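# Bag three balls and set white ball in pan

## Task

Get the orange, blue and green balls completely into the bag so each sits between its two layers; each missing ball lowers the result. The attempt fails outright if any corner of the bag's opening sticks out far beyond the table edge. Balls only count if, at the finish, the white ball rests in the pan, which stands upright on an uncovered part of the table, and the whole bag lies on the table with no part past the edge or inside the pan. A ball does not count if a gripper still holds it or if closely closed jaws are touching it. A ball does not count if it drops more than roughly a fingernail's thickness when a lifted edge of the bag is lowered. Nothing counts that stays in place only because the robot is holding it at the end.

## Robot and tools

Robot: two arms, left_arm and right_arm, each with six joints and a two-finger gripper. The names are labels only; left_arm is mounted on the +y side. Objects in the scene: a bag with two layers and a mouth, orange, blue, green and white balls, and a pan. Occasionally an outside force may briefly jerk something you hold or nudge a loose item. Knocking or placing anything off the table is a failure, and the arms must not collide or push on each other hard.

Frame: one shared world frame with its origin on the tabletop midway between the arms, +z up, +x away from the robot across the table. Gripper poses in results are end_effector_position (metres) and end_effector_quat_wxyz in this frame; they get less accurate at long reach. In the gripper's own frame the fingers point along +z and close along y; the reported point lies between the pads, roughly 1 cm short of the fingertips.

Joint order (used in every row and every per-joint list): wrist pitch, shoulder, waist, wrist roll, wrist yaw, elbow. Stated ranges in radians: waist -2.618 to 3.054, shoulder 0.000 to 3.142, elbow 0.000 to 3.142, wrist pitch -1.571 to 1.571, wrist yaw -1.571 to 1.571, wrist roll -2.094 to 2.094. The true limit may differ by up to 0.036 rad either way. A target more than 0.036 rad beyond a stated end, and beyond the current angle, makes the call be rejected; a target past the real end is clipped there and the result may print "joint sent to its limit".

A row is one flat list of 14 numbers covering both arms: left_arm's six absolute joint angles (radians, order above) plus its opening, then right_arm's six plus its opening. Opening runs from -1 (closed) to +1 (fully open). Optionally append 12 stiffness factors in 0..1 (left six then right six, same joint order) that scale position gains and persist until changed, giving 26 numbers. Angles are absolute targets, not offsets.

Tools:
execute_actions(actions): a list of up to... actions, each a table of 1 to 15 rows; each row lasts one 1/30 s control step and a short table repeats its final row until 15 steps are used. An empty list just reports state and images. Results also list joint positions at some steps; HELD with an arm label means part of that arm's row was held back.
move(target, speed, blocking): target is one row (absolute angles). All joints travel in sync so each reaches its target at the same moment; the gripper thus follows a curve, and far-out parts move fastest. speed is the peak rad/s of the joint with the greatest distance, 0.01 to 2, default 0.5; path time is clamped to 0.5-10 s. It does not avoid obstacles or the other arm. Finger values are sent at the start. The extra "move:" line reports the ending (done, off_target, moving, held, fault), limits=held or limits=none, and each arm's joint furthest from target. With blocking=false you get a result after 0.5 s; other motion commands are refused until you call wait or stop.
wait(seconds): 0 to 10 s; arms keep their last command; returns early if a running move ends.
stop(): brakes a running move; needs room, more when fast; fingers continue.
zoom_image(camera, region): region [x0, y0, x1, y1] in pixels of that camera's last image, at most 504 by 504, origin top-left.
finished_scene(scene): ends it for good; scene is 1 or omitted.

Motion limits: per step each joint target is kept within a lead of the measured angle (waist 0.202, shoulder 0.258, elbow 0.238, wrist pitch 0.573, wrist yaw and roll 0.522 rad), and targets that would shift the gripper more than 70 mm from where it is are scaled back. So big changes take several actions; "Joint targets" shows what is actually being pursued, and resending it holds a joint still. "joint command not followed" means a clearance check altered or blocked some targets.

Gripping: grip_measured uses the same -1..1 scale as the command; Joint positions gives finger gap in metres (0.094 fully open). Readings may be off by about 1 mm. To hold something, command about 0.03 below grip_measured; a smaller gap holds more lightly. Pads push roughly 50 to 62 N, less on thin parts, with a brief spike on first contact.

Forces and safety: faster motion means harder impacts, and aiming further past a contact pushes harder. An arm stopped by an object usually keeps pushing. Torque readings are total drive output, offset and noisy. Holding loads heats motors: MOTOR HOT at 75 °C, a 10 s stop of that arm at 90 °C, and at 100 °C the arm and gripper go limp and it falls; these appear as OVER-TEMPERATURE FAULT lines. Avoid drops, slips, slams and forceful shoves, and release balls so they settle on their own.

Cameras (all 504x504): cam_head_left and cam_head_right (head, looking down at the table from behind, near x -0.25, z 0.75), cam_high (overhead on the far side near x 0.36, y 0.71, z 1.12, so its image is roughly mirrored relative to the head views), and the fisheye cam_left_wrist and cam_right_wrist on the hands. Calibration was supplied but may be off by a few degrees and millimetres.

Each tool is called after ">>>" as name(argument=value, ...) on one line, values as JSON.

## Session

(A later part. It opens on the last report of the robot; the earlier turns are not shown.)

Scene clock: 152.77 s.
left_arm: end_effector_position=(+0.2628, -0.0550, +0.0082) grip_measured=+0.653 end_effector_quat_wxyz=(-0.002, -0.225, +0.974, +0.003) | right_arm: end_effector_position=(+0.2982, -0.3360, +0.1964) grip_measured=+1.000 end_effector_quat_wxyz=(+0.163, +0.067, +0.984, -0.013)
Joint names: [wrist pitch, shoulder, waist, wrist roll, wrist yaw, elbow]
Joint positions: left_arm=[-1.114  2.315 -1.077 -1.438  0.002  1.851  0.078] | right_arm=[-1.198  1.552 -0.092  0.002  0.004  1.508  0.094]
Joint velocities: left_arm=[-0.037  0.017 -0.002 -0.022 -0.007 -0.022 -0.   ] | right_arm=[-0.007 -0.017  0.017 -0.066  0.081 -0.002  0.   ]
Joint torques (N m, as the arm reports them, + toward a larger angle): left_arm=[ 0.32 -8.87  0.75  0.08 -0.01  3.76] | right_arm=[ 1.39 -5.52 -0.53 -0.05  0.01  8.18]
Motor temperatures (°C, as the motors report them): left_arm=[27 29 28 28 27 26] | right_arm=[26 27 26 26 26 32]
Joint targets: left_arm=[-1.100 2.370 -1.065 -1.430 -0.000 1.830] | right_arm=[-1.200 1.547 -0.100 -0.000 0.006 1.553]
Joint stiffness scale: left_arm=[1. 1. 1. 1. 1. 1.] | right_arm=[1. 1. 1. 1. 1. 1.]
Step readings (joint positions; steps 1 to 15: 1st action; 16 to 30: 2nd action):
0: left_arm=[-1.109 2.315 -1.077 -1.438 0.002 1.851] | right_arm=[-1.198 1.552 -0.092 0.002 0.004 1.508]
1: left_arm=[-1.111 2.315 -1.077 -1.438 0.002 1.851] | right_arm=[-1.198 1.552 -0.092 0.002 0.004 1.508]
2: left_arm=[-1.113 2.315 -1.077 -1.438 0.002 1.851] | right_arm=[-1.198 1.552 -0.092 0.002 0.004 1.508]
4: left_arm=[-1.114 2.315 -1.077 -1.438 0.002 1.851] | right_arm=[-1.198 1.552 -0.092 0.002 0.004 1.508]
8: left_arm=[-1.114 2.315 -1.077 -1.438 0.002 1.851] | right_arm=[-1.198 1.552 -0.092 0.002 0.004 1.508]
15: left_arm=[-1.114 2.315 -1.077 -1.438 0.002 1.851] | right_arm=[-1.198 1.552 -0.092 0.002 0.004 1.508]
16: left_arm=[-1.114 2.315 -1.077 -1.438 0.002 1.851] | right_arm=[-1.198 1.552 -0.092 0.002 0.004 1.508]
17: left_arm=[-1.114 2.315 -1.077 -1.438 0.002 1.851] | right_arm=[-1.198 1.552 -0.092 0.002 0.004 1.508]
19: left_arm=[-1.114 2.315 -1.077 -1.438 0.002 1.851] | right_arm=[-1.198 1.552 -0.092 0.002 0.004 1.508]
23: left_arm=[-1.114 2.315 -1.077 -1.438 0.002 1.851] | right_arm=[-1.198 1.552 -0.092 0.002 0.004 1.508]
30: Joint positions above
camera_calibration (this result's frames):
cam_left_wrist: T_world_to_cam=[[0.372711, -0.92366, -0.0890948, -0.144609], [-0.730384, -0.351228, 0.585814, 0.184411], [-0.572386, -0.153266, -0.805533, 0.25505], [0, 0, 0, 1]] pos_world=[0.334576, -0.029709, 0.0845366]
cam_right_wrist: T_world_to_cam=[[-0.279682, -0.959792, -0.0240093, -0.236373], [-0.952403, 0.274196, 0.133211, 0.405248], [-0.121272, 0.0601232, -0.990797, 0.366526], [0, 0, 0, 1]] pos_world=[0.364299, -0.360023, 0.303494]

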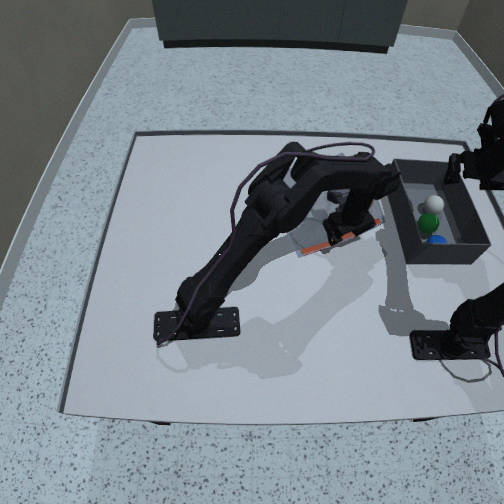

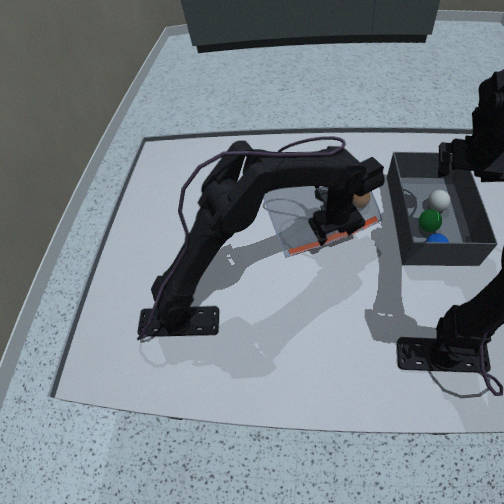

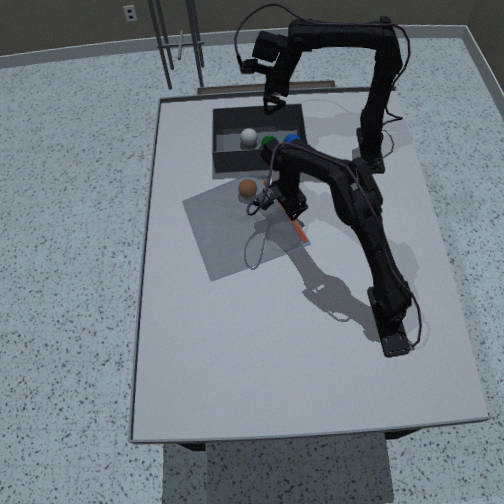

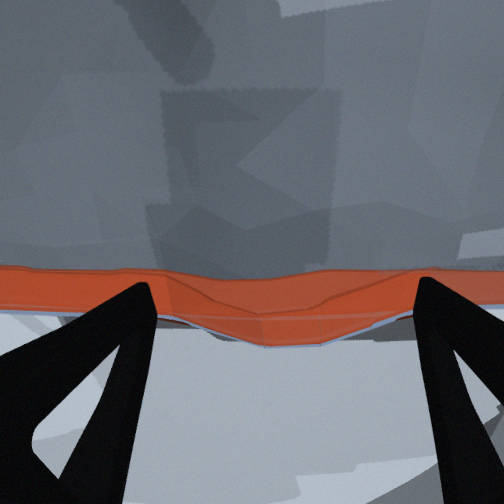

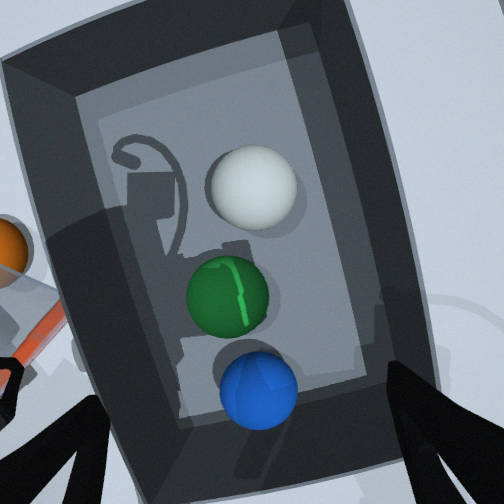

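>>> execute_actions(actions=[[[-1.10,2.41,-1.065,-1.43,0.0,1.81,0.65, -1.2,1.547,-0.1,0,0.006,1.553,1]],[[-1.10,2.41,-1.065,-1.43,0.0,1.81,0.62, -1.2,1.547,-0.1,0,0.006,1.553,1],[-1.10,2.41,-1.065,-1.43,0.0,1.81,0.60, -1.2,1.547,-0.1,0,0.006,1.553,1],[-1.10,2.41,-1.065,-1.43,0.0,1.81,0.58, -1.2,1.547,-0.1,0,0.006,1.553,1],[-1.10,2.41,-1.065,-1.43,0.0,1.81,0.56, -1.2,1.547,-0.1,0,0.006,1.553,1],[-1.10,2.41,-1.065,-1.43,0.0,1.81,0.54, -1.2,1.547,-0.1,0,0.006,1.553,1],[-1.10,2.41,-1.065,-1.43,0.0,1.81,0.52, -1.2,1.547,-0.1,0,0.006,1.553,1],[-1.10,2.41,-1.065,-1.43,0.0,1.81,0.50, -1.2,1.547,-0.1,0,0.006,1.553,1],[-1.10,2.41,-1.065,-1.43,0.0,1.81,0.48, -1.2,1.547,-0.1,0,0.006,1.553,1],[-1.10,2.41,-1.065,-1.43,0.0,1.81,0.46, -1.2,1.547,-0.1,0,0.006,1.553,1],[-1.10,2.41,-1.065,-1.43,0.0,1.81,0.44, -1.2,1.547,-0.1,0,0.006,1.553,1],[-1.10,2.41,-1.065,-1.43,0.0,1.81,0.42, -1.2,1.547,-0.1,0,0.006,1.553,1]]])

Scene clock: 166.70 s.
left_arm: end_effector_position=(+0.2624, -0.0545, +0.0068) grip_measured=+0.424 end_effector_quat_wxyz=(-0.003, -0.225, +0.974, +0.005) | right_arm: end_effector_position=(+0.2982, -0.3360, +0.1964) grip_measured=+1.000 end_effector_quat_wxyz=(+0.163, +0.067, +0.984, -0.013)
Joint names: [wrist pitch, shoulder, waist, wrist roll, wrist yaw, elbow]
Joint positions: left_arm=[-1.115  2.319 -1.077 -1.438  0.002  1.851  0.067] | right_arm=[-1.198  1.552 -0.092  0.002  0.004  1.508  0.094]
Joint velocities: left_arm=[-0.022  0.002 -0.002 -0.007 -0.037 -0.002  0.   ] | right_arm=[-0.022  0.002 -0.007 -0.007  0.066 -0.022  0.   ]
Joint torques (N m, as the arm reports them, + toward a larger angle): left_arm=[ 0.33 -5.58  0.76  0.09  0.    2.25] | right_arm=[ 1.38 -5.51 -0.52 -0.05  0.    8.17]
Motor temperatures (°C, as the motors report them): left_arm=[27 29 28 28 27 26] | right_arm=[26 27 26 26 26 33]
Joint targets: left_arm=[-1.100 2.410 -1.065 -1.430 -0.000 1.810] | right_arm=[-1.200 1.547 -0.100 -0.000 0.006 1.553]
Joint stiffness scale: left_arm=[1. 1. 1. 1. 1. 1.] | right_arm=[1. 1. 1. 1. 1. 1.]
Step readings (joint positions; steps 1 to 15: 1st action; 16 to 30: 2nd action):
0: left_arm=[-1.114 2.315 -1.077 -1.438 0.002 1.851] | right_arm=[-1.198 1.552 -0.092 0.002 0.004 1.508]
1: left_arm=[-1.115 2.319 -1.077 -1.438 0.002 1.851] | right_arm=[-1.198 1.552 -0.092 0.002 0.004 1.508]
2: left_arm=[-1.115 2.319 -1.077 -1.438 0.002 1.851] | right_arm=[-1.198 1.552 -0.092 0.002 0.004 1.508]
4: left_arm=[-1.115 2.319 -1.077 -1.438 0.002 1.851] | right_arm=[-1.198 1.552 -0.092 0.002 0.004 1.508]
8: left_arm=[-1.115 2.319 -1.077 -1.438 0.002 1.851] | right_arm=[-1.198 1.552 -0.092 0.002 0.004 1.508]
15: left_arm=[-1.115 2.319 -1.077 -1.438 0.002 1.851] | right_arm=[-1.198 1.552 -0.092 0.002 0.004 1.508]
16: left_arm=[-1.115 2.319 -1.077 -1.438 0.002 1.851] | right_arm=[-1.198 1.552 -0.092 0.002 0.004 1.508]
17: left_arm=[-1.115 2.319 -1.077 -1.438 0.002 1.851] | right_arm=[-1.198 1.552 -0.092 0.002 0.004 1.508]
19: left_arm=[-1.115 2.319 -1.077 -1.438 0.002 1.851] | right_arm=[-1.198 1.552 -0.092 0.002 0.004 1.508]
23: left_arm=[-1.115 2.319 -1.077 -1.438 0.002 1.851] | right_arm=[-1.198 1.552 -0.092 0.002 0.004 1.508]
30: Joint positions above
camera_calibration (this result's frames):
cam_left_wrist: T_world_to_cam=[[0.372499, -0.923342, -0.0931873, -0.14408], [-0.729022, -0.353275, 0.58628, 0.184723], [-0.574257, -0.150453, -0.804731, 0.254415], [0, 0, 0, 1]] pos_world=[0.334436, -0.0294994, 0.0830093]
cam_right_wrist: T_world_to_cam=[[-0.279682, -0.959792, -0.0240093, -0.236373], [-0.952403, 0.274196, 0.133211, 0.405248], [-0.121272, 0.0601232, -0.990797, 0.366526], [0, 0, 0, 1]] pos_world=[0.364299, -0.360023, 0.303494]

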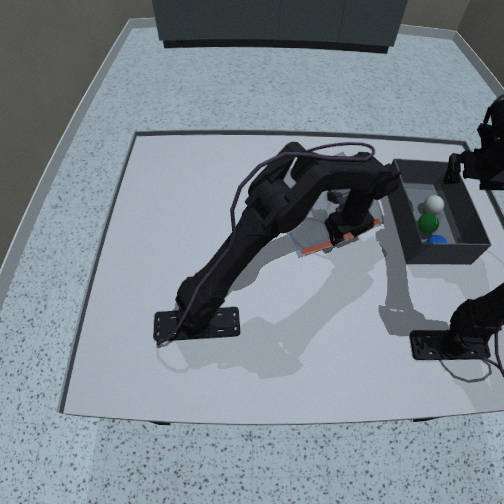

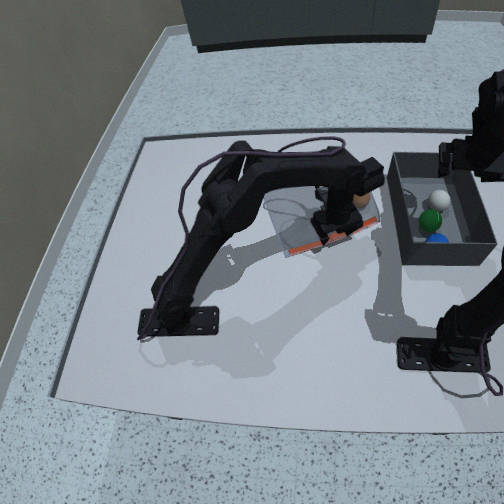

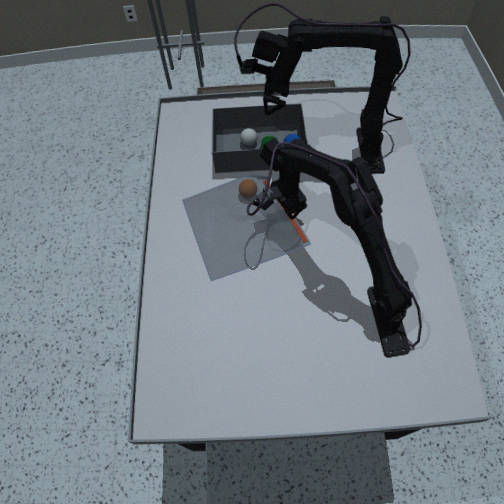

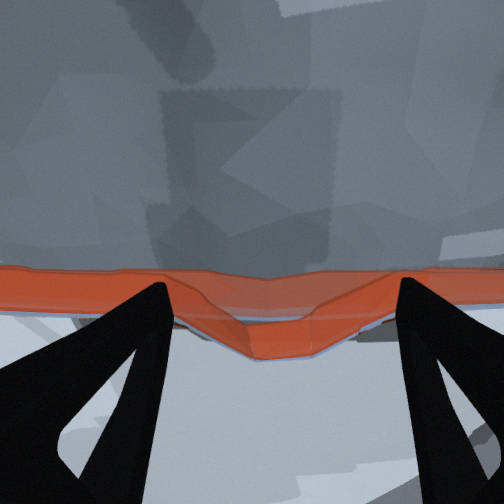

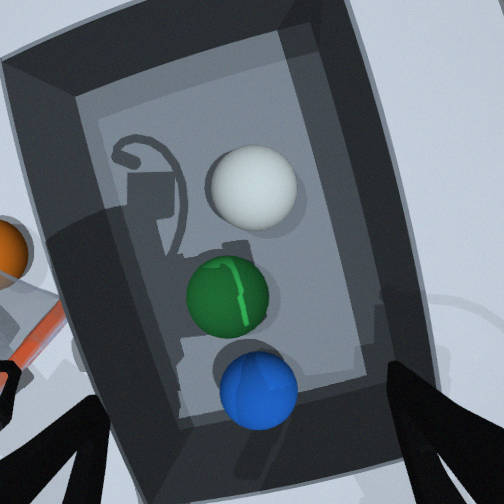

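Growing, top layer only. Continue.

>>> execute_actions(actions=[[[-1.10,2.44,-1.065,-1.43,0.0,1.80,0.42, -1.2,1.547,-0.1,0,0.006,1.553,1],[-1.10,2.44,-1.065,-1.43,0.0,1.80,0.42, -1.2,1.547,-0.1,0,0.006,1.553,1],[-1.10,2.44,-1.065,-1.43,0.0,1.80,0.39, -1.2,1.547,-0.1,0,0.006,1.553,1],[-1.10,2.44,-1.065,-1.43,0.0,1.80,0.36, -1.2,1.547,-0.1,0,0.006,1.553,1],[-1.10,2.44,-1.065,-1.43,0.0,1.80,0.33, -1.2,1.547,-0.1,0,0.006,1.553,1],[-1.10,2.44,-1.065,-1.43,0.0,1.80,0.30, -1.2,1.547,-0.1,0,0.006,1.553,1],[-1.10,2.44,-1.065,-1.43,0.0,1.80,0.27, -1.2,1.547,-0.1,0,0.006,1.553,1],[-1.10,2.44,-1.065,-1.43,0.0,1.80,0.24, -1.2,1.547,-0.1,0,0.006,1.553,1],[-1.10,2.44,-1.065,-1.43,0.0,1.80,0.21, -1.2,1.547,-0.1,0,0.006,1.553,1],[-1.10,2.44,-1.065,-1.43,0.0,1.80,0.18, -1.2,1.547,-0.1,0,0.006,1.553,1],[-1.10,2.44,-1.065,-1.43,0.0,1.80,0.15, -1.2,1.547,-0.1,0,0.006,1.553,1],[-1.10,2.44,-1.065,-1.43,0.0,1.80,0.12, -1.2,1.547,-0.1,0,0.006,1.553,1],[-1.10,2.44,-1.065,-1.43,0.0,1.80,0.10, -1.2,1.547,-0.1,0,0.006,1.553,1]]])

Scene clock: 175.37 s.
left_arm: end_effector_position=(+0.2624, -0.0545, +0.0058) grip_measured=+0.104 end_effector_quat_wxyz=(-0.003, -0.225, +0.974, +0.006) | right_arm: end_effector_position=(+0.2982, -0.3360, +0.1964) grip_measured=+1.000 end_effector_quat_wxyz=(+0.163, +0.067, +0.984, -0.013)
Joint names: [wrist pitch, shoulder, waist, wrist roll, wrist yaw, elbow]
Joint positions: left_arm=[-1.114  2.321 -1.077 -1.437  0.002  1.851  0.052] | right_arm=[-1.198  1.552 -0.092  0.002  0.004  1.508  0.094]
Joint velocities: left_arm=[ 0.007  0.007 -0.002 -0.022 -0.007  0.017 -0.001] | right_arm=[ 0.022  0.002 -0.007  0.081  0.007  0.007  0.   ]
Joint torques (N m, as the arm reports them, + toward a larger angle): left_arm=[ 0.32 -3.04  0.7   0.06 -0.02  1.6 ] | right_arm=[ 1.38 -5.51 -0.53 -0.05  0.01  8.19]
Motor temperatures (°C, as the motors report them): left_arm=[27 28 28 28 27 26] | right_arm=[26 27 26 26 26 33]
Joint targets: left_arm=[-1.100 2.440 -1.065 -1.430 0.000 1.800] | right_arm=[-1.200 1.547 -0.100 0.000 0.006 1.553]
Joint stiffness scale: left_arm=[1. 1. 1. 1. 1. 1.] | right_arm=[1. 1. 1. 1. 1. 1.]
Step readings (joint positions):
0: left_arm=[-1.115 2.319 -1.077 -1.438 0.002 1.851] | right_arm=[-1.198 1.552 -0.092 0.002 0.004 1.508]
1: left_arm=[-1.115 2.321 -1.077 -1.438 0.002 1.851] | right_arm=[-1.198 1.552 -0.092 0.002 0.004 1.508]
2: left_arm=[-1.115 2.321 -1.077 -1.438 0.002 1.851] | right_arm=[-1.198 1.552 -0.092 0.002 0.004 1.508]
4: left_arm=[-1.115 2.321 -1.077 -1.438 0.002 1.851] | right_arm=[-1.198 1.552 -0.092 0.002 0.004 1.508]
8: left_arm=[-1.115 2.321 -1.077 -1.437 0.002 1.851] | right_arm=[-1.198 1.552 -0.092 0.002 0.004 1.508]
15: Joint positions above
camera_calibration (this result's frames):
cam_left_wrist: T_world_to_cam=[[0.371362, -0.923649, -0.0946694, -0.143814], [-0.728924, -0.35318, 0.586459, 0.185262], [-0.575117, -0.148782, -0.804428, 0.253937], [0, 0, 0, 1]] pos_world=[0.334493, -0.0296214, 0.0820105]
cam_right_wrist: T_world_to_cam=[[-0.279682, -0.959792, -0.0240093, -0.236373], [-0.952403, 0.274196, 0.133211, 0.405248], [-0.121272, 0.0601232, -0.990797, 0.366526], [0, 0, 0, 1]] pos_world=[0.364299, -0.360023, 0.303494]

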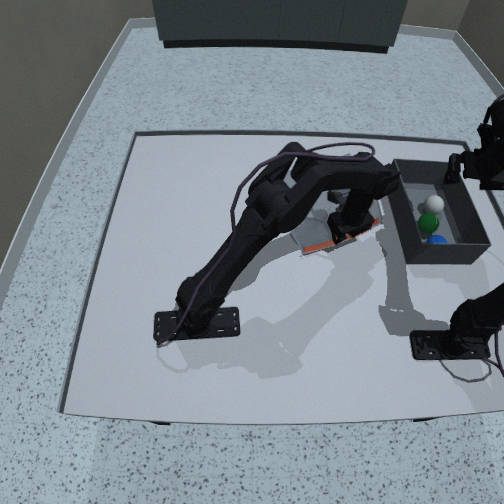

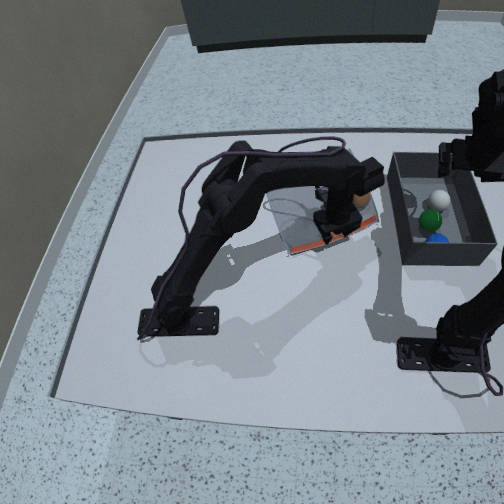

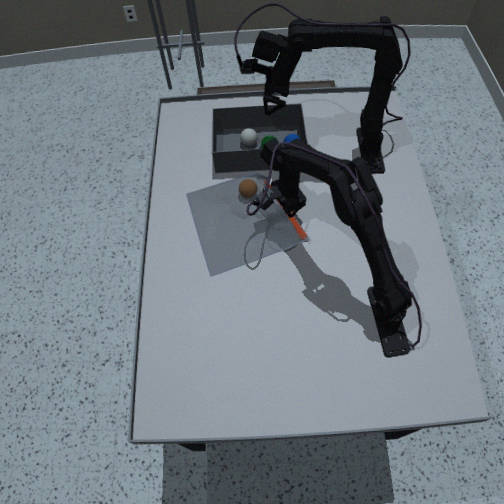

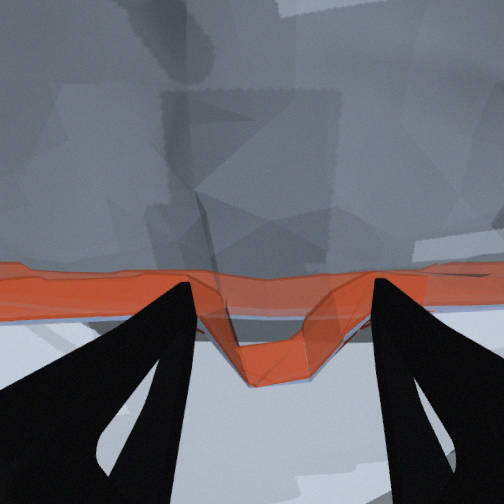

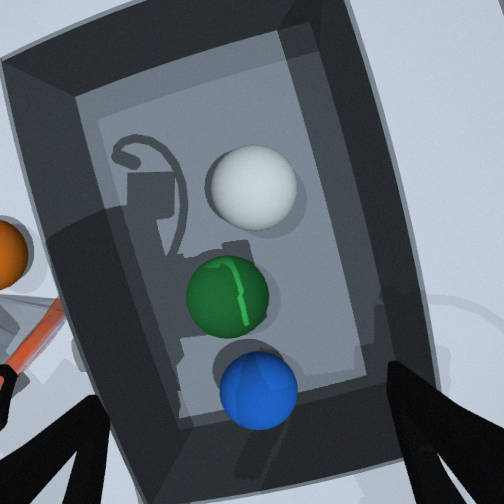

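>>> execute_actions(actions=[[[-1.10,2.43,-1.065,-1.43,0.0,1.80,0.06, -1.2,1.547,-0.1,0,0.006,1.553,1],[-1.10,2.43,-1.065,-1.43,0.0,1.80,0.02, -1.2,1.547,-0.1,0,0.006,1.553,1],[-1.10,2.43,-1.065,-1.43,0.0,1.80,-0.02, -1.2,1.547,-0.1,0,0.006,1.553,1],[-1.10,2.43,-1.065,-1.43,0.0,1.80,-0.06, -1.2,1.547,-0.1,0,0.006,1.553,1],[-1.10,2.43,-1.065,-1.43,0.0,1.80,-0.1, -1.2,1.547,-0.1,0,0.006,1.553,1],[-1.10,2.43,-1.065,-1.43,0.0,1.80,-0.14, -1.2,1.547,-0.1,0,0.006,1.553,1],[-1.10,2.43,-1.065,-1.43,0.0,1.80,-0.18, -1.2,1.547,-0.1,0,0.006,1.553,1],[-1.10,2.43,-1.065,-1.43,0.0,1.80,-0.22, -1.2,1.547,-0.1,0,0.006,1.553,1],[-1.10,2.43,-1.065,-1.43,0.0,1.80,-0.26, -1.2,1.547,-0.1,0,0.006,1.553,1],[-1.10,2.43,-1.065,-1.43,0.0,1.80,-0.3, -1.2,1.547,-0.1,0,0.006,1.553,1],[-1.10,2.43,-1.065,-1.43,0.0,1.80,-0.34, -1.2,1.547,-0.1,0,0.006,1.553,1],[-1.10,2.43,-1.065,-1.43,0.0,1.80,-0.38, -1.2,1.547,-0.1,0,0.006,1.553,1],[-1.10,2.43,-1.065,-1.43,0.0,1.80,-0.42, -1.2,1.547,-0.1,0,0.006,1.553,1]]])

Scene clock: 184.00 s.
left_arm: end_effector_position=(+0.2623, -0.0544, +0.0058) grip_measured=-0.415 end_effector_quat_wxyz=(-0.004, -0.225, +0.974, +0.006) | right_arm: end_effector_position=(+0.2982, -0.3360, +0.1964) grip_measured=+1.000 end_effector_quat_wxyz=(+0.163, +0.067, +0.984, -0.013)
Joint names: [wrist pitch, shoulder, waist, wrist roll, wrist yaw, elbow]
Joint positions: left_arm=[-1.115  2.321 -1.077 -1.437  0.003  1.851  0.027] | right_arm=[-1.198  1.552 -0.092  0.002  0.004  1.508  0.094]
Joint velocities: left_arm=[ 0.022 -0.007 -0.007  0.066  0.007 -0.012 -0.001] | right_arm=[ 0.007 -0.017 -0.012  0.022 -0.007  0.022  0.   ]
Joint torques (N m, as the arm reports them, + toward a larger angle): left_arm=[ 0.32 -3.85  0.82  0.04 -0.02  1.36] | right_arm=[ 1.39 -5.52 -0.53 -0.05  0.01  8.18]
Motor temperatures (°C, as the motors report them): left_arm=[27 28 28 28 27 26] | right_arm=[26 27 26 26 26 33]
Joint targets: left_arm=[-1.100 2.430 -1.065 -1.430 -0.000 1.800] | right_arm=[-1.200 1.547 -0.100 0.000 0.006 1.553]
Joint stiffness scale: left_arm=[1. 1. 1. 1. 1. 1.] | right_arm=[1. 1. 1. 1. 1. 1.]
Step readings (joint positions):
0: left_arm=[-1.114 2.321 -1.077 -1.437 0.002 1.851] | right_arm=[-1.198 1.552 -0.092 0.002 0.004 1.508]
1: left_arm=[-1.114 2.321 -1.077 -1.437 0.002 1.851] | right_arm=[-1.198 1.552 -0.092 0.002 0.004 1.508]
2: left_arm=[-1.114 2.321 -1.077 -1.437 0.002 1.851] | right_arm=[-1.198 1.552 -0.092 0.002 0.004 1.508]
4: left_arm=[-1.113 2.321 -1.077 -1.437 0.002 1.851] | right_arm=[-1.198 1.552 -0.092 0.002 0.004 1.508]
8: left_arm=[-1.113 2.321 -1.077 -1.437 0.002 1.851] | right_arm=[-1.198 1.552 -0.092 0.002 0.004 1.508]
15: Joint positions above
camera_calibration (this result's frames):
cam_left_wrist: T_world_to_cam=[[0.370964, -0.923779, -0.094962, -0.143636], [-0.728744, -0.352966, 0.586811, 0.185159], [-0.575602, -0.148483, -0.804136, 0.254023], [0, 0, 0, 1]] pos_world=[0.334434, -0.0296151, 0.0819762]
cam_right_wrist: T_world_to_cam=[[-0.279682, -0.959792, -0.0240093, -0.236373], [-0.952403, 0.274196, 0.133211, 0.405248], [-0.121272, 0.0601232, -0.990797, 0.366526], [0, 0, 0, 1]] pos_world=[0.364299, -0.360023, 0.303494]

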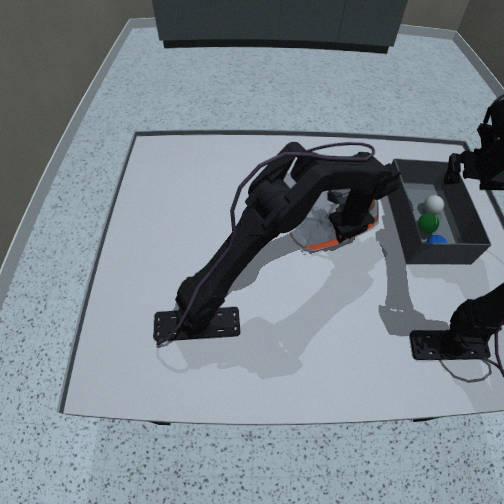

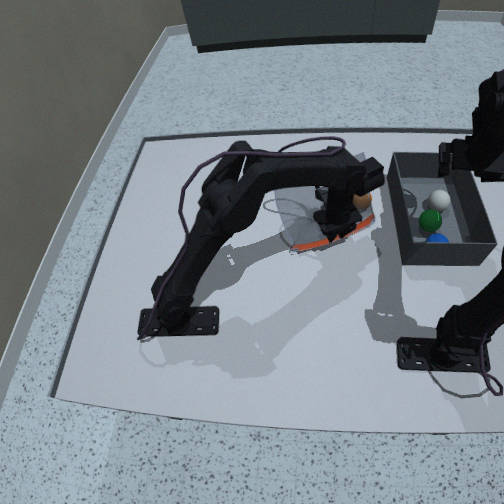

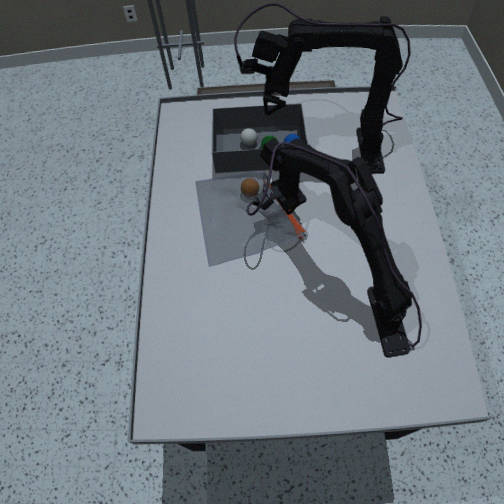

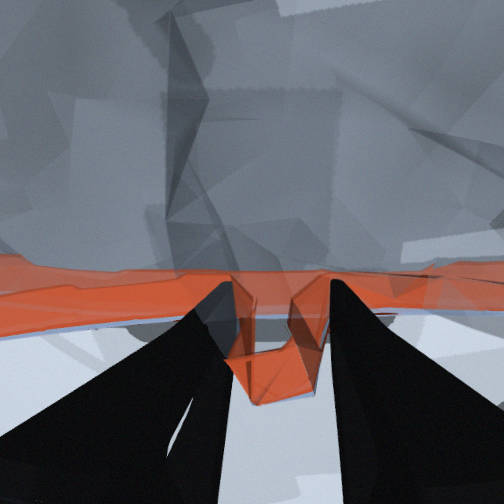

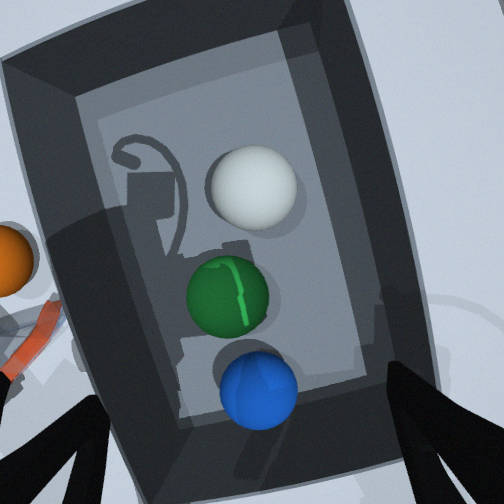

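>>> execute_actions(actions=[[[-1.10,2.42,-1.065,-1.43,0.0,1.80,-0.47, -1.2,1.547,-0.1,0,0.006,1.553,1],[-1.10,2.42,-1.065,-1.43,0.0,1.80,-0.52, -1.2,1.547,-0.1,0,0.006,1.553,1],[-1.10,2.42,-1.065,-1.43,0.0,1.80,-0.57, -1.2,1.547,-0.1,0,0.006,1.553,1],[-1.10,2.42,-1.065,-1.43,0.0,1.80,-0.62, -1.2,1.547,-0.1,0,0.006,1.553,1],[-1.10,2.42,-1.065,-1.43,0.0,1.80,-0.67, -1.2,1.547,-0.1,0,0.006,1.553,1],[-1.10,2.41,-1.065,-1.43,0.0,1.80,-0.72, -1.2,1.547,-0.1,0,0.006,1.553,1],[-1.10,2.41,-1.065,-1.43,0.0,1.80,-0.77, -1.2,1.547,-0.1,0,0.006,1.553,1],[-1.10,2.40,-1.065,-1.43,0.0,1.80,-0.82, -1.2,1.547,-0.1,0,0.006,1.553,1],[-1.10,2.40,-1.065,-1.43,0.0,1.80,-0.87, -1.2,1.547,-0.1,0,0.006,1.553,1],[-1.10,2.39,-1.065,-1.43,0.0,1.80,-0.92, -1.2,1.547,-0.1,0,0.006,1.553,1],[-1.10,2.38,-1.065,-1.43,0.0,1.80,-0.96, -1.2,1.547,-0.1,0,0.006,1.553,1],[-1.10,2.37,-1.065,-1.43,0.0,1.82,-1, -1.2,1.547,-0.1,0,0.006,1.553,1]],[[-1.10,2.33,-1.065,-1.43,0.0,1.85,-1, -1.2,1.547,-0.1,0,0.006,1.553,1]]])

Scene clock: 192.23 s.
left_arm: end_effector_position=(+0.2647, -0.0579, +0.0095) grip_measured=-0.980 end_effector_quat_wxyz=(+0.000, -0.225, +0.974, -0.004) | right_arm: end_effector_position=(+0.2982, -0.3360, +0.1964) grip_measured=+1.000 end_effector_quat_wxyz=(+0.163, +0.067, +0.984, -0.013)
Joint names: [wrist pitch, shoulder, waist, wrist roll, wrist yaw, elbow]
Joint positions: left_arm=[-1.102  2.313 -1.077 -1.437  0.002  1.852  0.001] | right_arm=[-1.198  1.552 -0.092  0.002  0.004  1.508  0.094]
Joint velocities: left_arm=[-0.007  0.002 -0.007  0.022 -0.007 -0.027  0.   ] | right_arm=[ 0.007 -0.007 -0.007 -0.022  0.066 -0.007  0.   ]
Joint torques (N m, as the arm reports them, + toward a larger angle): left_arm=[  0.24 -12.31   0.77   0.07   0.     5.29] | right_arm=[ 1.38 -5.51 -0.53 -0.05  0.01  8.19]
Motor temperatures (°C, as the motors report them): left_arm=[27 28 28 28 27 26] | right_arm=[27 27 26 26 26 33]
Joint targets: left_arm=[-1.100 2.330 -1.065 -1.430 0.000 1.850] | right_arm=[-1.200 1.547 -0.100 -0.000 0.006 1.553]
Joint stiffness scale: left_arm=[1. 1. 1. 1. 1. 1.] | right_arm=[1. 1. 1. 1. 1. 1.]
Step readings (joint positions; steps 1 to 15: 1st action; 16 to 30: 2nd action):
0: left_arm=[-1.115 2.321 -1.077 -1.437 0.003 1.851] | right_arm=[-1.198 1.552 -0.092 0.002 0.004 1.508]
1: left_arm=[-1.115 2.321 -1.077 -1.437 0.003 1.851] | right_arm=[-1.198 1.552 -0.092 0.002 0.004 1.508]
2: left_arm=[-1.114 2.321 -1.077 -1.437 0.003 1.851] | right_arm=[-1.198 1.552 -0.092 0.002 0.004 1.508]
4: left_arm=[-1.113 2.321 -1.077 -1.437 0.002 1.851] | right_arm=[-1.198 1.552 -0.092 0.002 0.004 1.508]
8: left_arm=[-1.110 2.320 -1.077 -1.437 0.002 1.851] | right_arm=[-1.198 1.552 -0.092 0.002 0.004 1.508]
15: left_arm=[-1.103 2.318 -1.077 -1.437 0.002 1.851] | right_arm=[-1.198 1.552 -0.092 0.002 0.004 1.508]
16: left_arm=[-1.102 2.314 -1.077 -1.437 0.002 1.852] | right_arm=[-1.198 1.552 -0.092 0.002 0.004 1.508]
17: left_arm=[-1.102 2.313 -1.077 -1.437 0.002 1.852] | right_arm=[-1.198 1.552 -0.092 0.002 0.004 1.508]
19: left_arm=[-1.102 2.313 -1.077 -1.437 0.002 1.852] | right_arm=[-1.198 1.552 -0.092 0.002 0.004 1.508]
23: left_arm=[-1.102 2.313 -1.077 -1.437 0.002 1.852] | right_arm=[-1.198 1.552 -0.092 0.002 0.004 1.508]
30: Joint positions above
camera_calibration (this result's frames):
cam_left_wrist: T_world_to_cam=[[0.372017, -0.925249, -0.0742765, -0.147909], [-0.736042, -0.342801, 0.58372, 0.186088], [-0.565549, -0.162483, -0.808551, 0.254492], [0, 0, 0, 1]] pos_world=[0.335921, -0.0317105, 0.0861598]
cam_right_wrist: T_world_to_cam=[[-0.279682, -0.959792, -0.0240093, -0.236373], [-0.952403, 0.274196, 0.133211, 0.405248], [-0.121272, 0.0601232, -0.990797, 0.366526], [0, 0, 0, 1]] pos_world=[0.364299, -0.360023, 0.303494]

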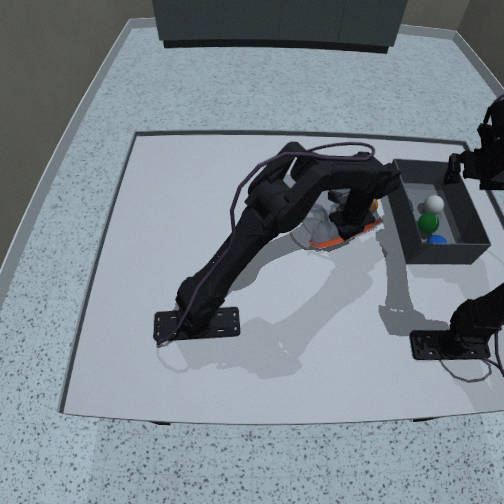

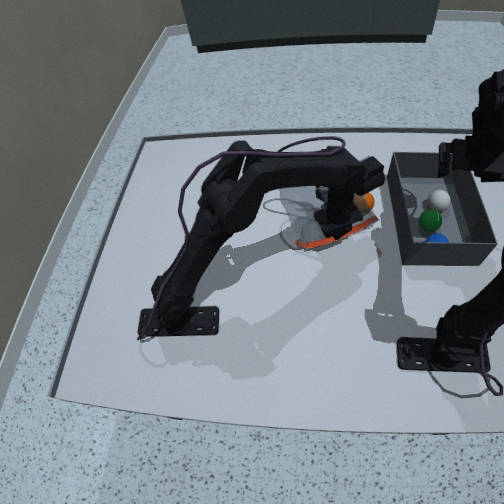

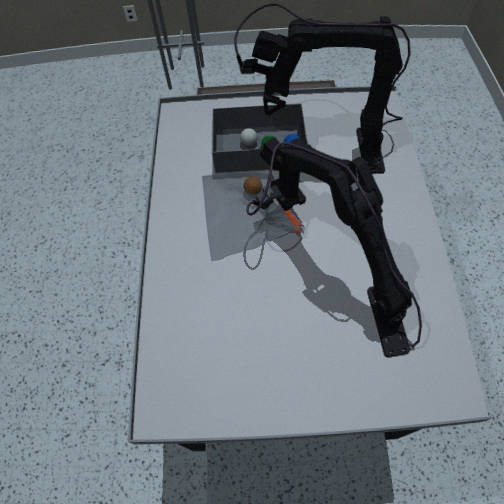

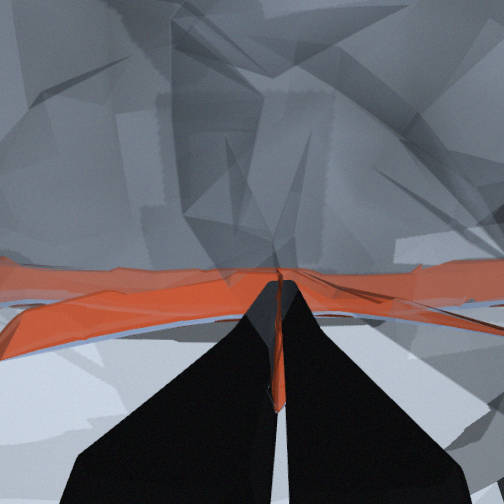

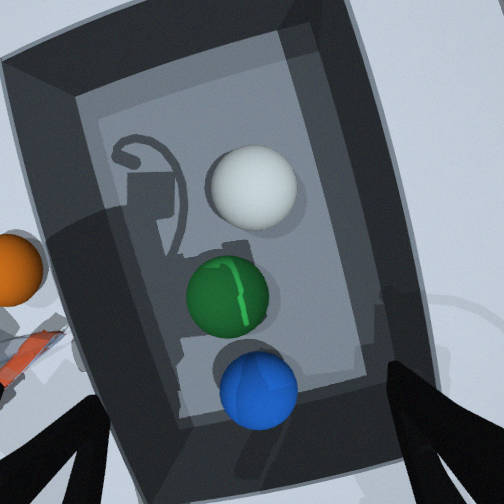

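>>> move(target=[-1.39,2.275,-1.065,-1.43,0.0,2.115,-1, -1.2,1.547,-0.1,0,0.006,1.553,1], speed=0.15)

Scene clock: 198.97 s.
left_arm: end_effector_position=(+0.2648, -0.0579, +0.0774) grip_measured=-0.981 end_effector_quat_wxyz=(-0.001, -0.225, +0.974, +0.001) | right_arm: end_effector_position=(+0.2982, -0.3360, +0.1964) grip_measured=+1.000 end_effector_quat_wxyz=(+0.163, +0.067, +0.984, -0.013)
Joint names: [wrist pitch, shoulder, waist, wrist roll, wrist yaw, elbow]
Joint positions: left_arm=[-1.369  2.294 -1.077 -1.437  0.002  2.091  0.001] | right_arm=[-1.198  1.552 -0.092  0.002  0.004  1.508  0.094]
Joint velocities: left_arm=[-0.007  0.002  0.002 -0.022 -0.066 -0.012 -0.001] | right_arm=[ 0.022 -0.022  0.002  0.022 -0.051  0.012  0.   ]
Joint torques (N m, as the arm reports them, + toward a larger angle): left_arm=[ -0.01 -15.56   0.74   0.07   0.     7.28] | right_arm=[ 1.39 -5.51 -0.53 -0.05  0.01  8.18]
Motor temperatures (°C, as the motors report them): left_arm=[27 29 28 28 27 26] | right_arm=[27 27 26 26 26 33]
Joint targets: left_arm=[-1.390 2.275 -1.065 -1.430 0.000 2.115] | right_arm=[-1.200 1.547 -0.100 -0.000 0.006 1.553]
Joint stiffness scale: left_arm=[1. 1. 1. 1. 1. 1.] | right_arm=[1. 1. 1. 1. 1. 1.]
move: off_target (left_arm, right_arm); limits=none; left_arm: farthest joint: the elbow, 0.024 radians from its target (0.263 radians at the start); right_arm: farthest joint: the elbow, 0.045 radians from its target (0.045 radians at the start)
camera_calibration (this result's frames):
cam_left_wrist: T_world_to_cam=[[0.371617, -0.924649, -0.0832127, -0.142121], [-0.73308, -0.347255, 0.584815, 0.145382], [-0.569645, -0.156326, -0.806887, 0.310657], [0, 0, 0, 1]] pos_world=[0.336356, -0.032364, 0.153817]
cam_right_wrist: T_world_to_cam=[[-0.279682, -0.959792, -0.0240093, -0.236373], [-0.952403, 0.274196, 0.133211, 0.405248], [-0.121272, 0.0601232, -0.990797, 0.366526], [0, 0, 0, 1]] pos_world=[0.364299, -0.360023, 0.303494]

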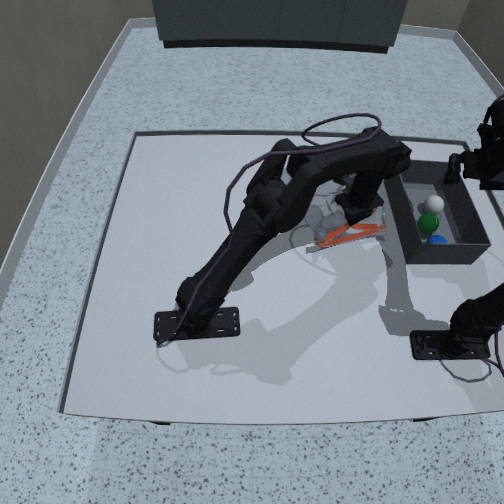

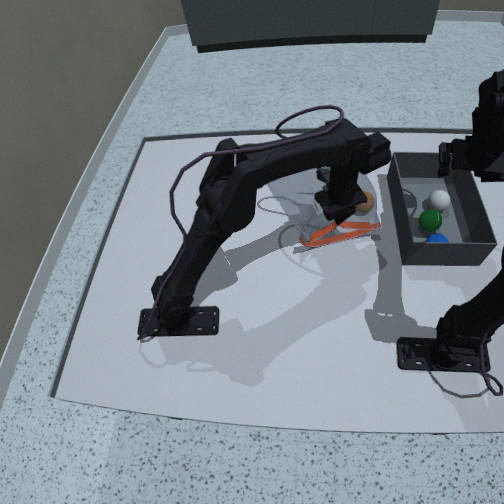

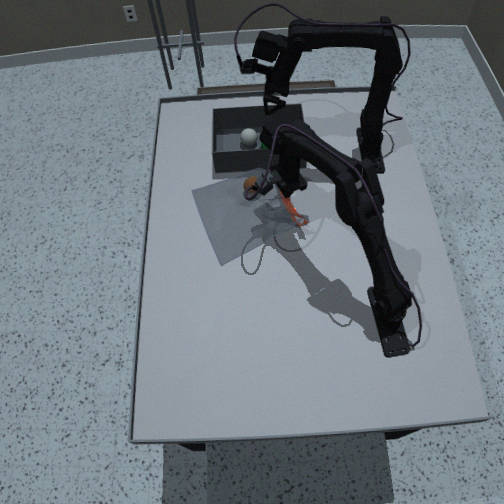

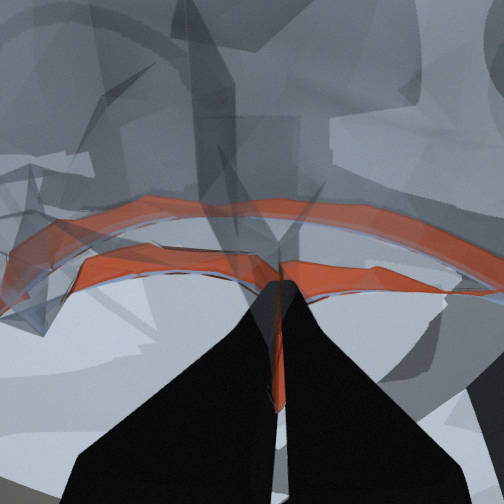

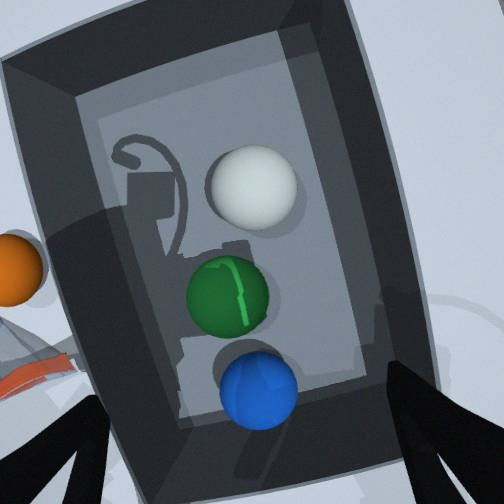

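>>> move(target=[-1.20,1.89,-0.866,-1.545,0.0,1.545,-1, -1.275,1.79,-0.045,0,0.0,1.60,1], speed=0.2)

Scene clock: 210.50 s.
left_arm: end_effector_position=(+0.2722, +0.0598, +0.0902) grip_measured=-0.981 end_effector_quat_wxyz=(-0.001, -0.367, +0.930, -0.002) | right_arm: end_effector_position=(+0.3042, -0.3246, +0.1301) grip_measured=+1.000 end_effector_quat_wxyz=(+0.035, +0.050, +0.998, -0.004)
Joint names: [wrist pitch, shoulder, waist, wrist roll, wrist yaw, elbow]
Joint positions: left_arm=[-1.212  1.911 -0.876 -1.535  0.003  1.557  0.001] | right_arm=[-1.268  1.791 -0.057  0.002  0.004  1.558  0.094]
Joint velocities: left_arm=[ 0.022  0.002 -0.012 -0.051 -0.007 -0.007 -0.001] | right_arm=[-0.051 -0.002 -0.007 -0.066 -0.007 -0.002  0.   ]
Joint torques (N m, as the arm reports them, + toward a larger angle): left_arm=[  0.32 -12.5    0.72  -0.14  -0.02   4.51] | right_arm=[ 0.81 -6.88  0.87 -0.05 -0.05  7.76]
Motor temperatures (°C, as the motors report them): left_arm=[26 31 28 28 27 26] | right_arm=[26 27 26 26 26 33]
Joint targets: left_arm=[-1.200 1.890 -0.866 -1.545 -0.000 1.545] | right_arm=[-1.275 1.790 -0.045 0.000 0.000 1.600]
Joint stiffness scale: left_arm=[1. 1. 1. 1. 1. 1.] | right_arm=[1. 1. 1. 1. 1. 1.]
move: off_target (left_arm, right_arm); limits=none; left_arm: farthest joint: the shoulder, 0.021 radians from its target (0.404 radians at the start); right_arm: farthest joint: the elbow, 0.042 radians from its target (0.092 radians at the start)
camera_calibration (this result's frames):
cam_left_wrist: T_world_to_cam=[[0.62809, -0.774263, -0.0775884, -0.114226], [-0.599748, -0.545214, 0.5857, 0.159655], [-0.495788, -0.321339, -0.806806, 0.333416], [0, 0, 0, 1]] pos_world=[0.3328, 0.105745, 0.166629]
cam_right_wrist: T_world_to_cam=[[-0.247353, -0.968808, 0.0151006, -0.243232], [-0.895133, 0.234452, 0.37917, 0.354397], [-0.370883, 0.0802717, -0.925204, 0.374849], [0, 0, 0, 1]] pos_world=[0.396094, -0.348824, 0.216108]

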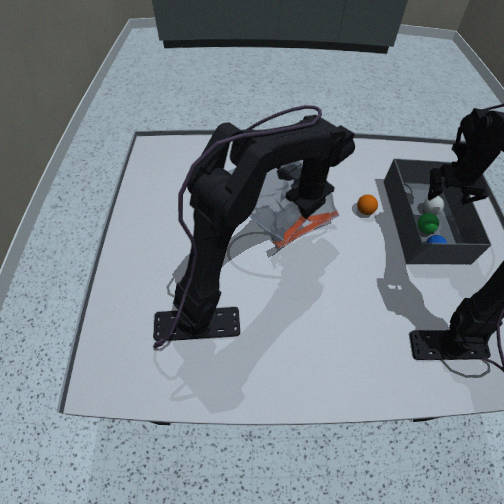

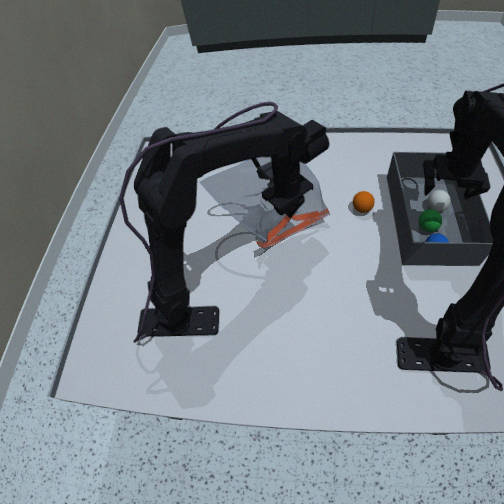

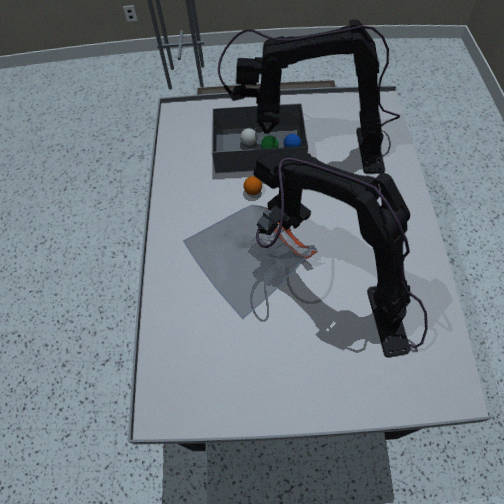

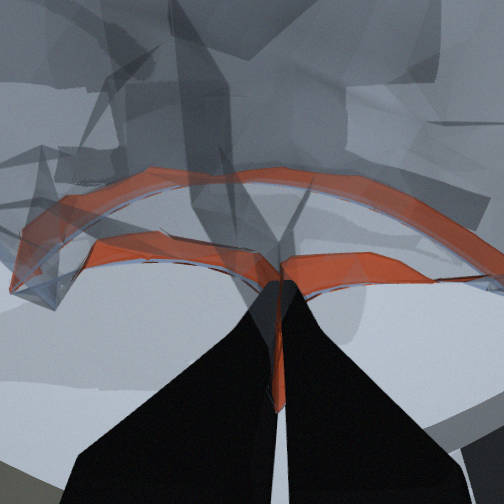

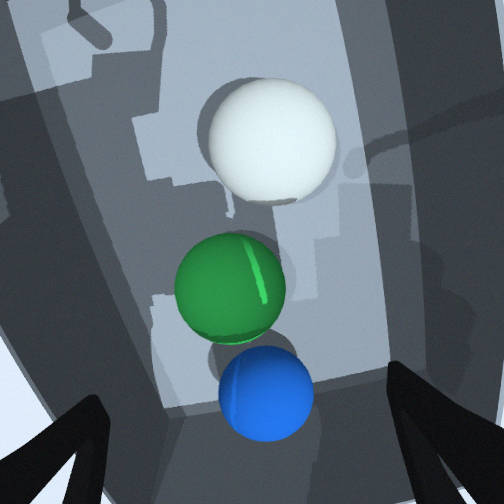

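>>> move(target=[-1.20,1.89,-0.866,-1.545,0.0,1.545,-1, -0.89,1.857,-0.03,0,0.0,1.265,0.7], speed=0.3)

Scene clock: 216.73 s.
left_arm: end_effector_position=(+0.2722, +0.0598, +0.0902) grip_measured=-0.981 end_effector_quat_wxyz=(-0.001, -0.367, +0.930, -0.003) | right_arm: end_effector_position=(+0.3116, -0.3200, +0.0398) grip_measured=+0.703 end_effector_quat_wxyz=(+0.042, +0.043, +0.998, -0.004)
Joint names: [wrist pitch, shoulder, waist, wrist roll, wrist yaw, elbow]
Joint positions: left_arm=[-1.212  1.911 -0.876 -1.535  0.003  1.557  0.001] | right_arm=[-0.905  1.861 -0.042  0.002  0.004  1.28   0.08 ]
Joint velocities: left_arm=[ 0.051  0.002  0.007 -0.066  0.007 -0.007  0.001] | right_arm=[-0.051 -0.012  0.007  0.037 -0.007 -0.012 -0.001]
Joint torques (N m, as the arm reports them, + toward a larger angle): left_arm=[  0.31 -12.47   0.64  -0.13  -0.01   4.54] | right_arm=[ 1.09 -7.36  0.86 -0.05 -0.05  4.01]
Motor temperatures (°C, as the motors report them): left_arm=[26 31 28 28 27 26] | right_arm=[26 27 26 26 26 33]
Joint targets: left_arm=[-1.200 1.890 -0.866 -1.545 -0.000 1.545] | right_arm=[-0.890 1.857 -0.030 -0.000 0.000 1.265]
Joint stiffness scale: left_arm=[1. 1. 1. 1. 1. 1.] | right_arm=[1. 1. 1. 1. 1. 1.]
move: off_target (left_arm); limits=none; left_arm: farthest joint: the shoulder, 0.021 radians from its target (0.021 radians at the start); right_arm: farthest joint: the elbow, 0.015 radians from its target (0.293 radians at the start)
camera_calibration (this result's frames):
cam_left_wrist: T_world_to_cam=[[0.628111, -0.774284, -0.0772103, -0.114358], [-0.599906, -0.545056, 0.585685, 0.159694], [-0.49557, -0.321556, -0.806853, 0.333385], [0, 0, 0, 1]] pos_world=[0.332847, 0.105698, 0.166633]
cam_right_wrist: T_world_to_cam=[[-0.233125, -0.972363, 0.0127922, -0.241101], [-0.904181, 0.221582, 0.365182, 0.393414], [-0.357924, 0.0735665, -0.930848, 0.287692], [0, 0, 0, 1]] pos_world=[0.402482, -0.342776, 0.127214]

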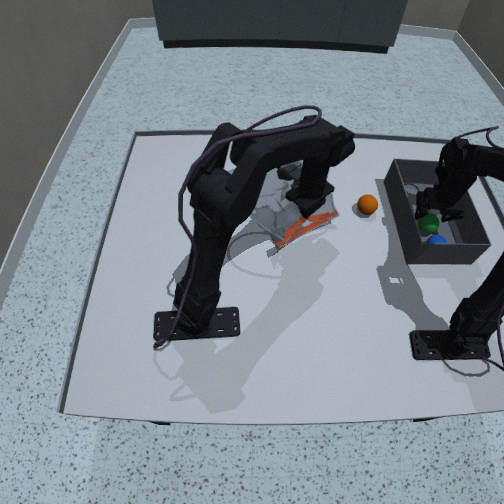

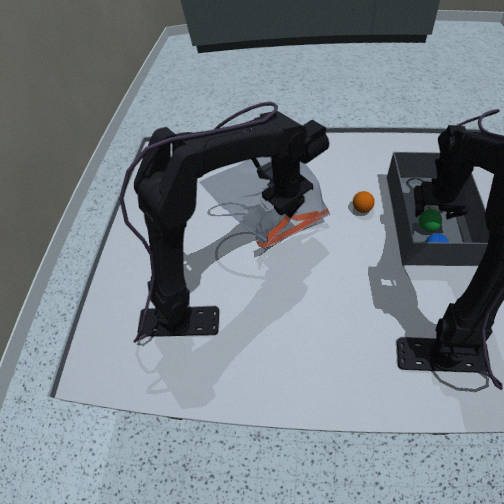

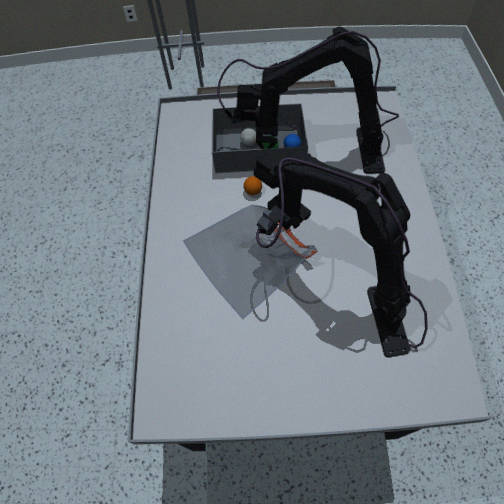

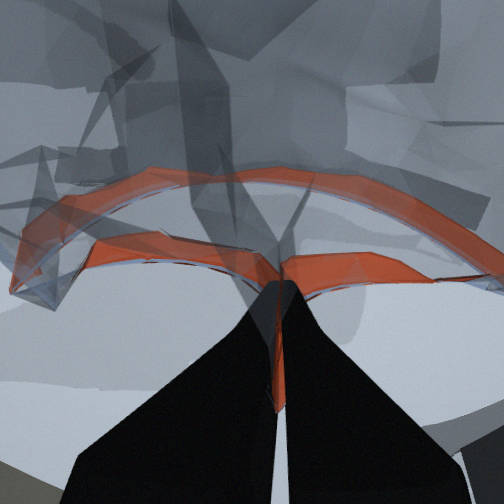

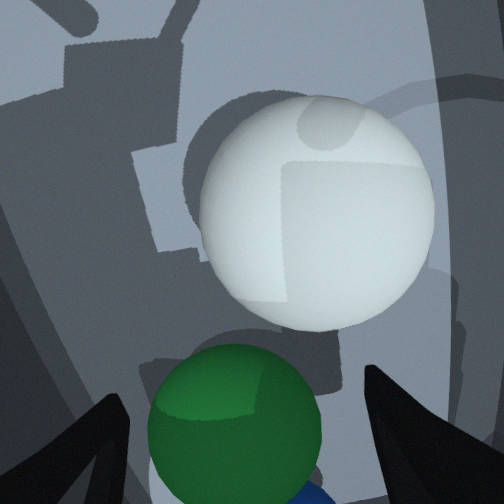

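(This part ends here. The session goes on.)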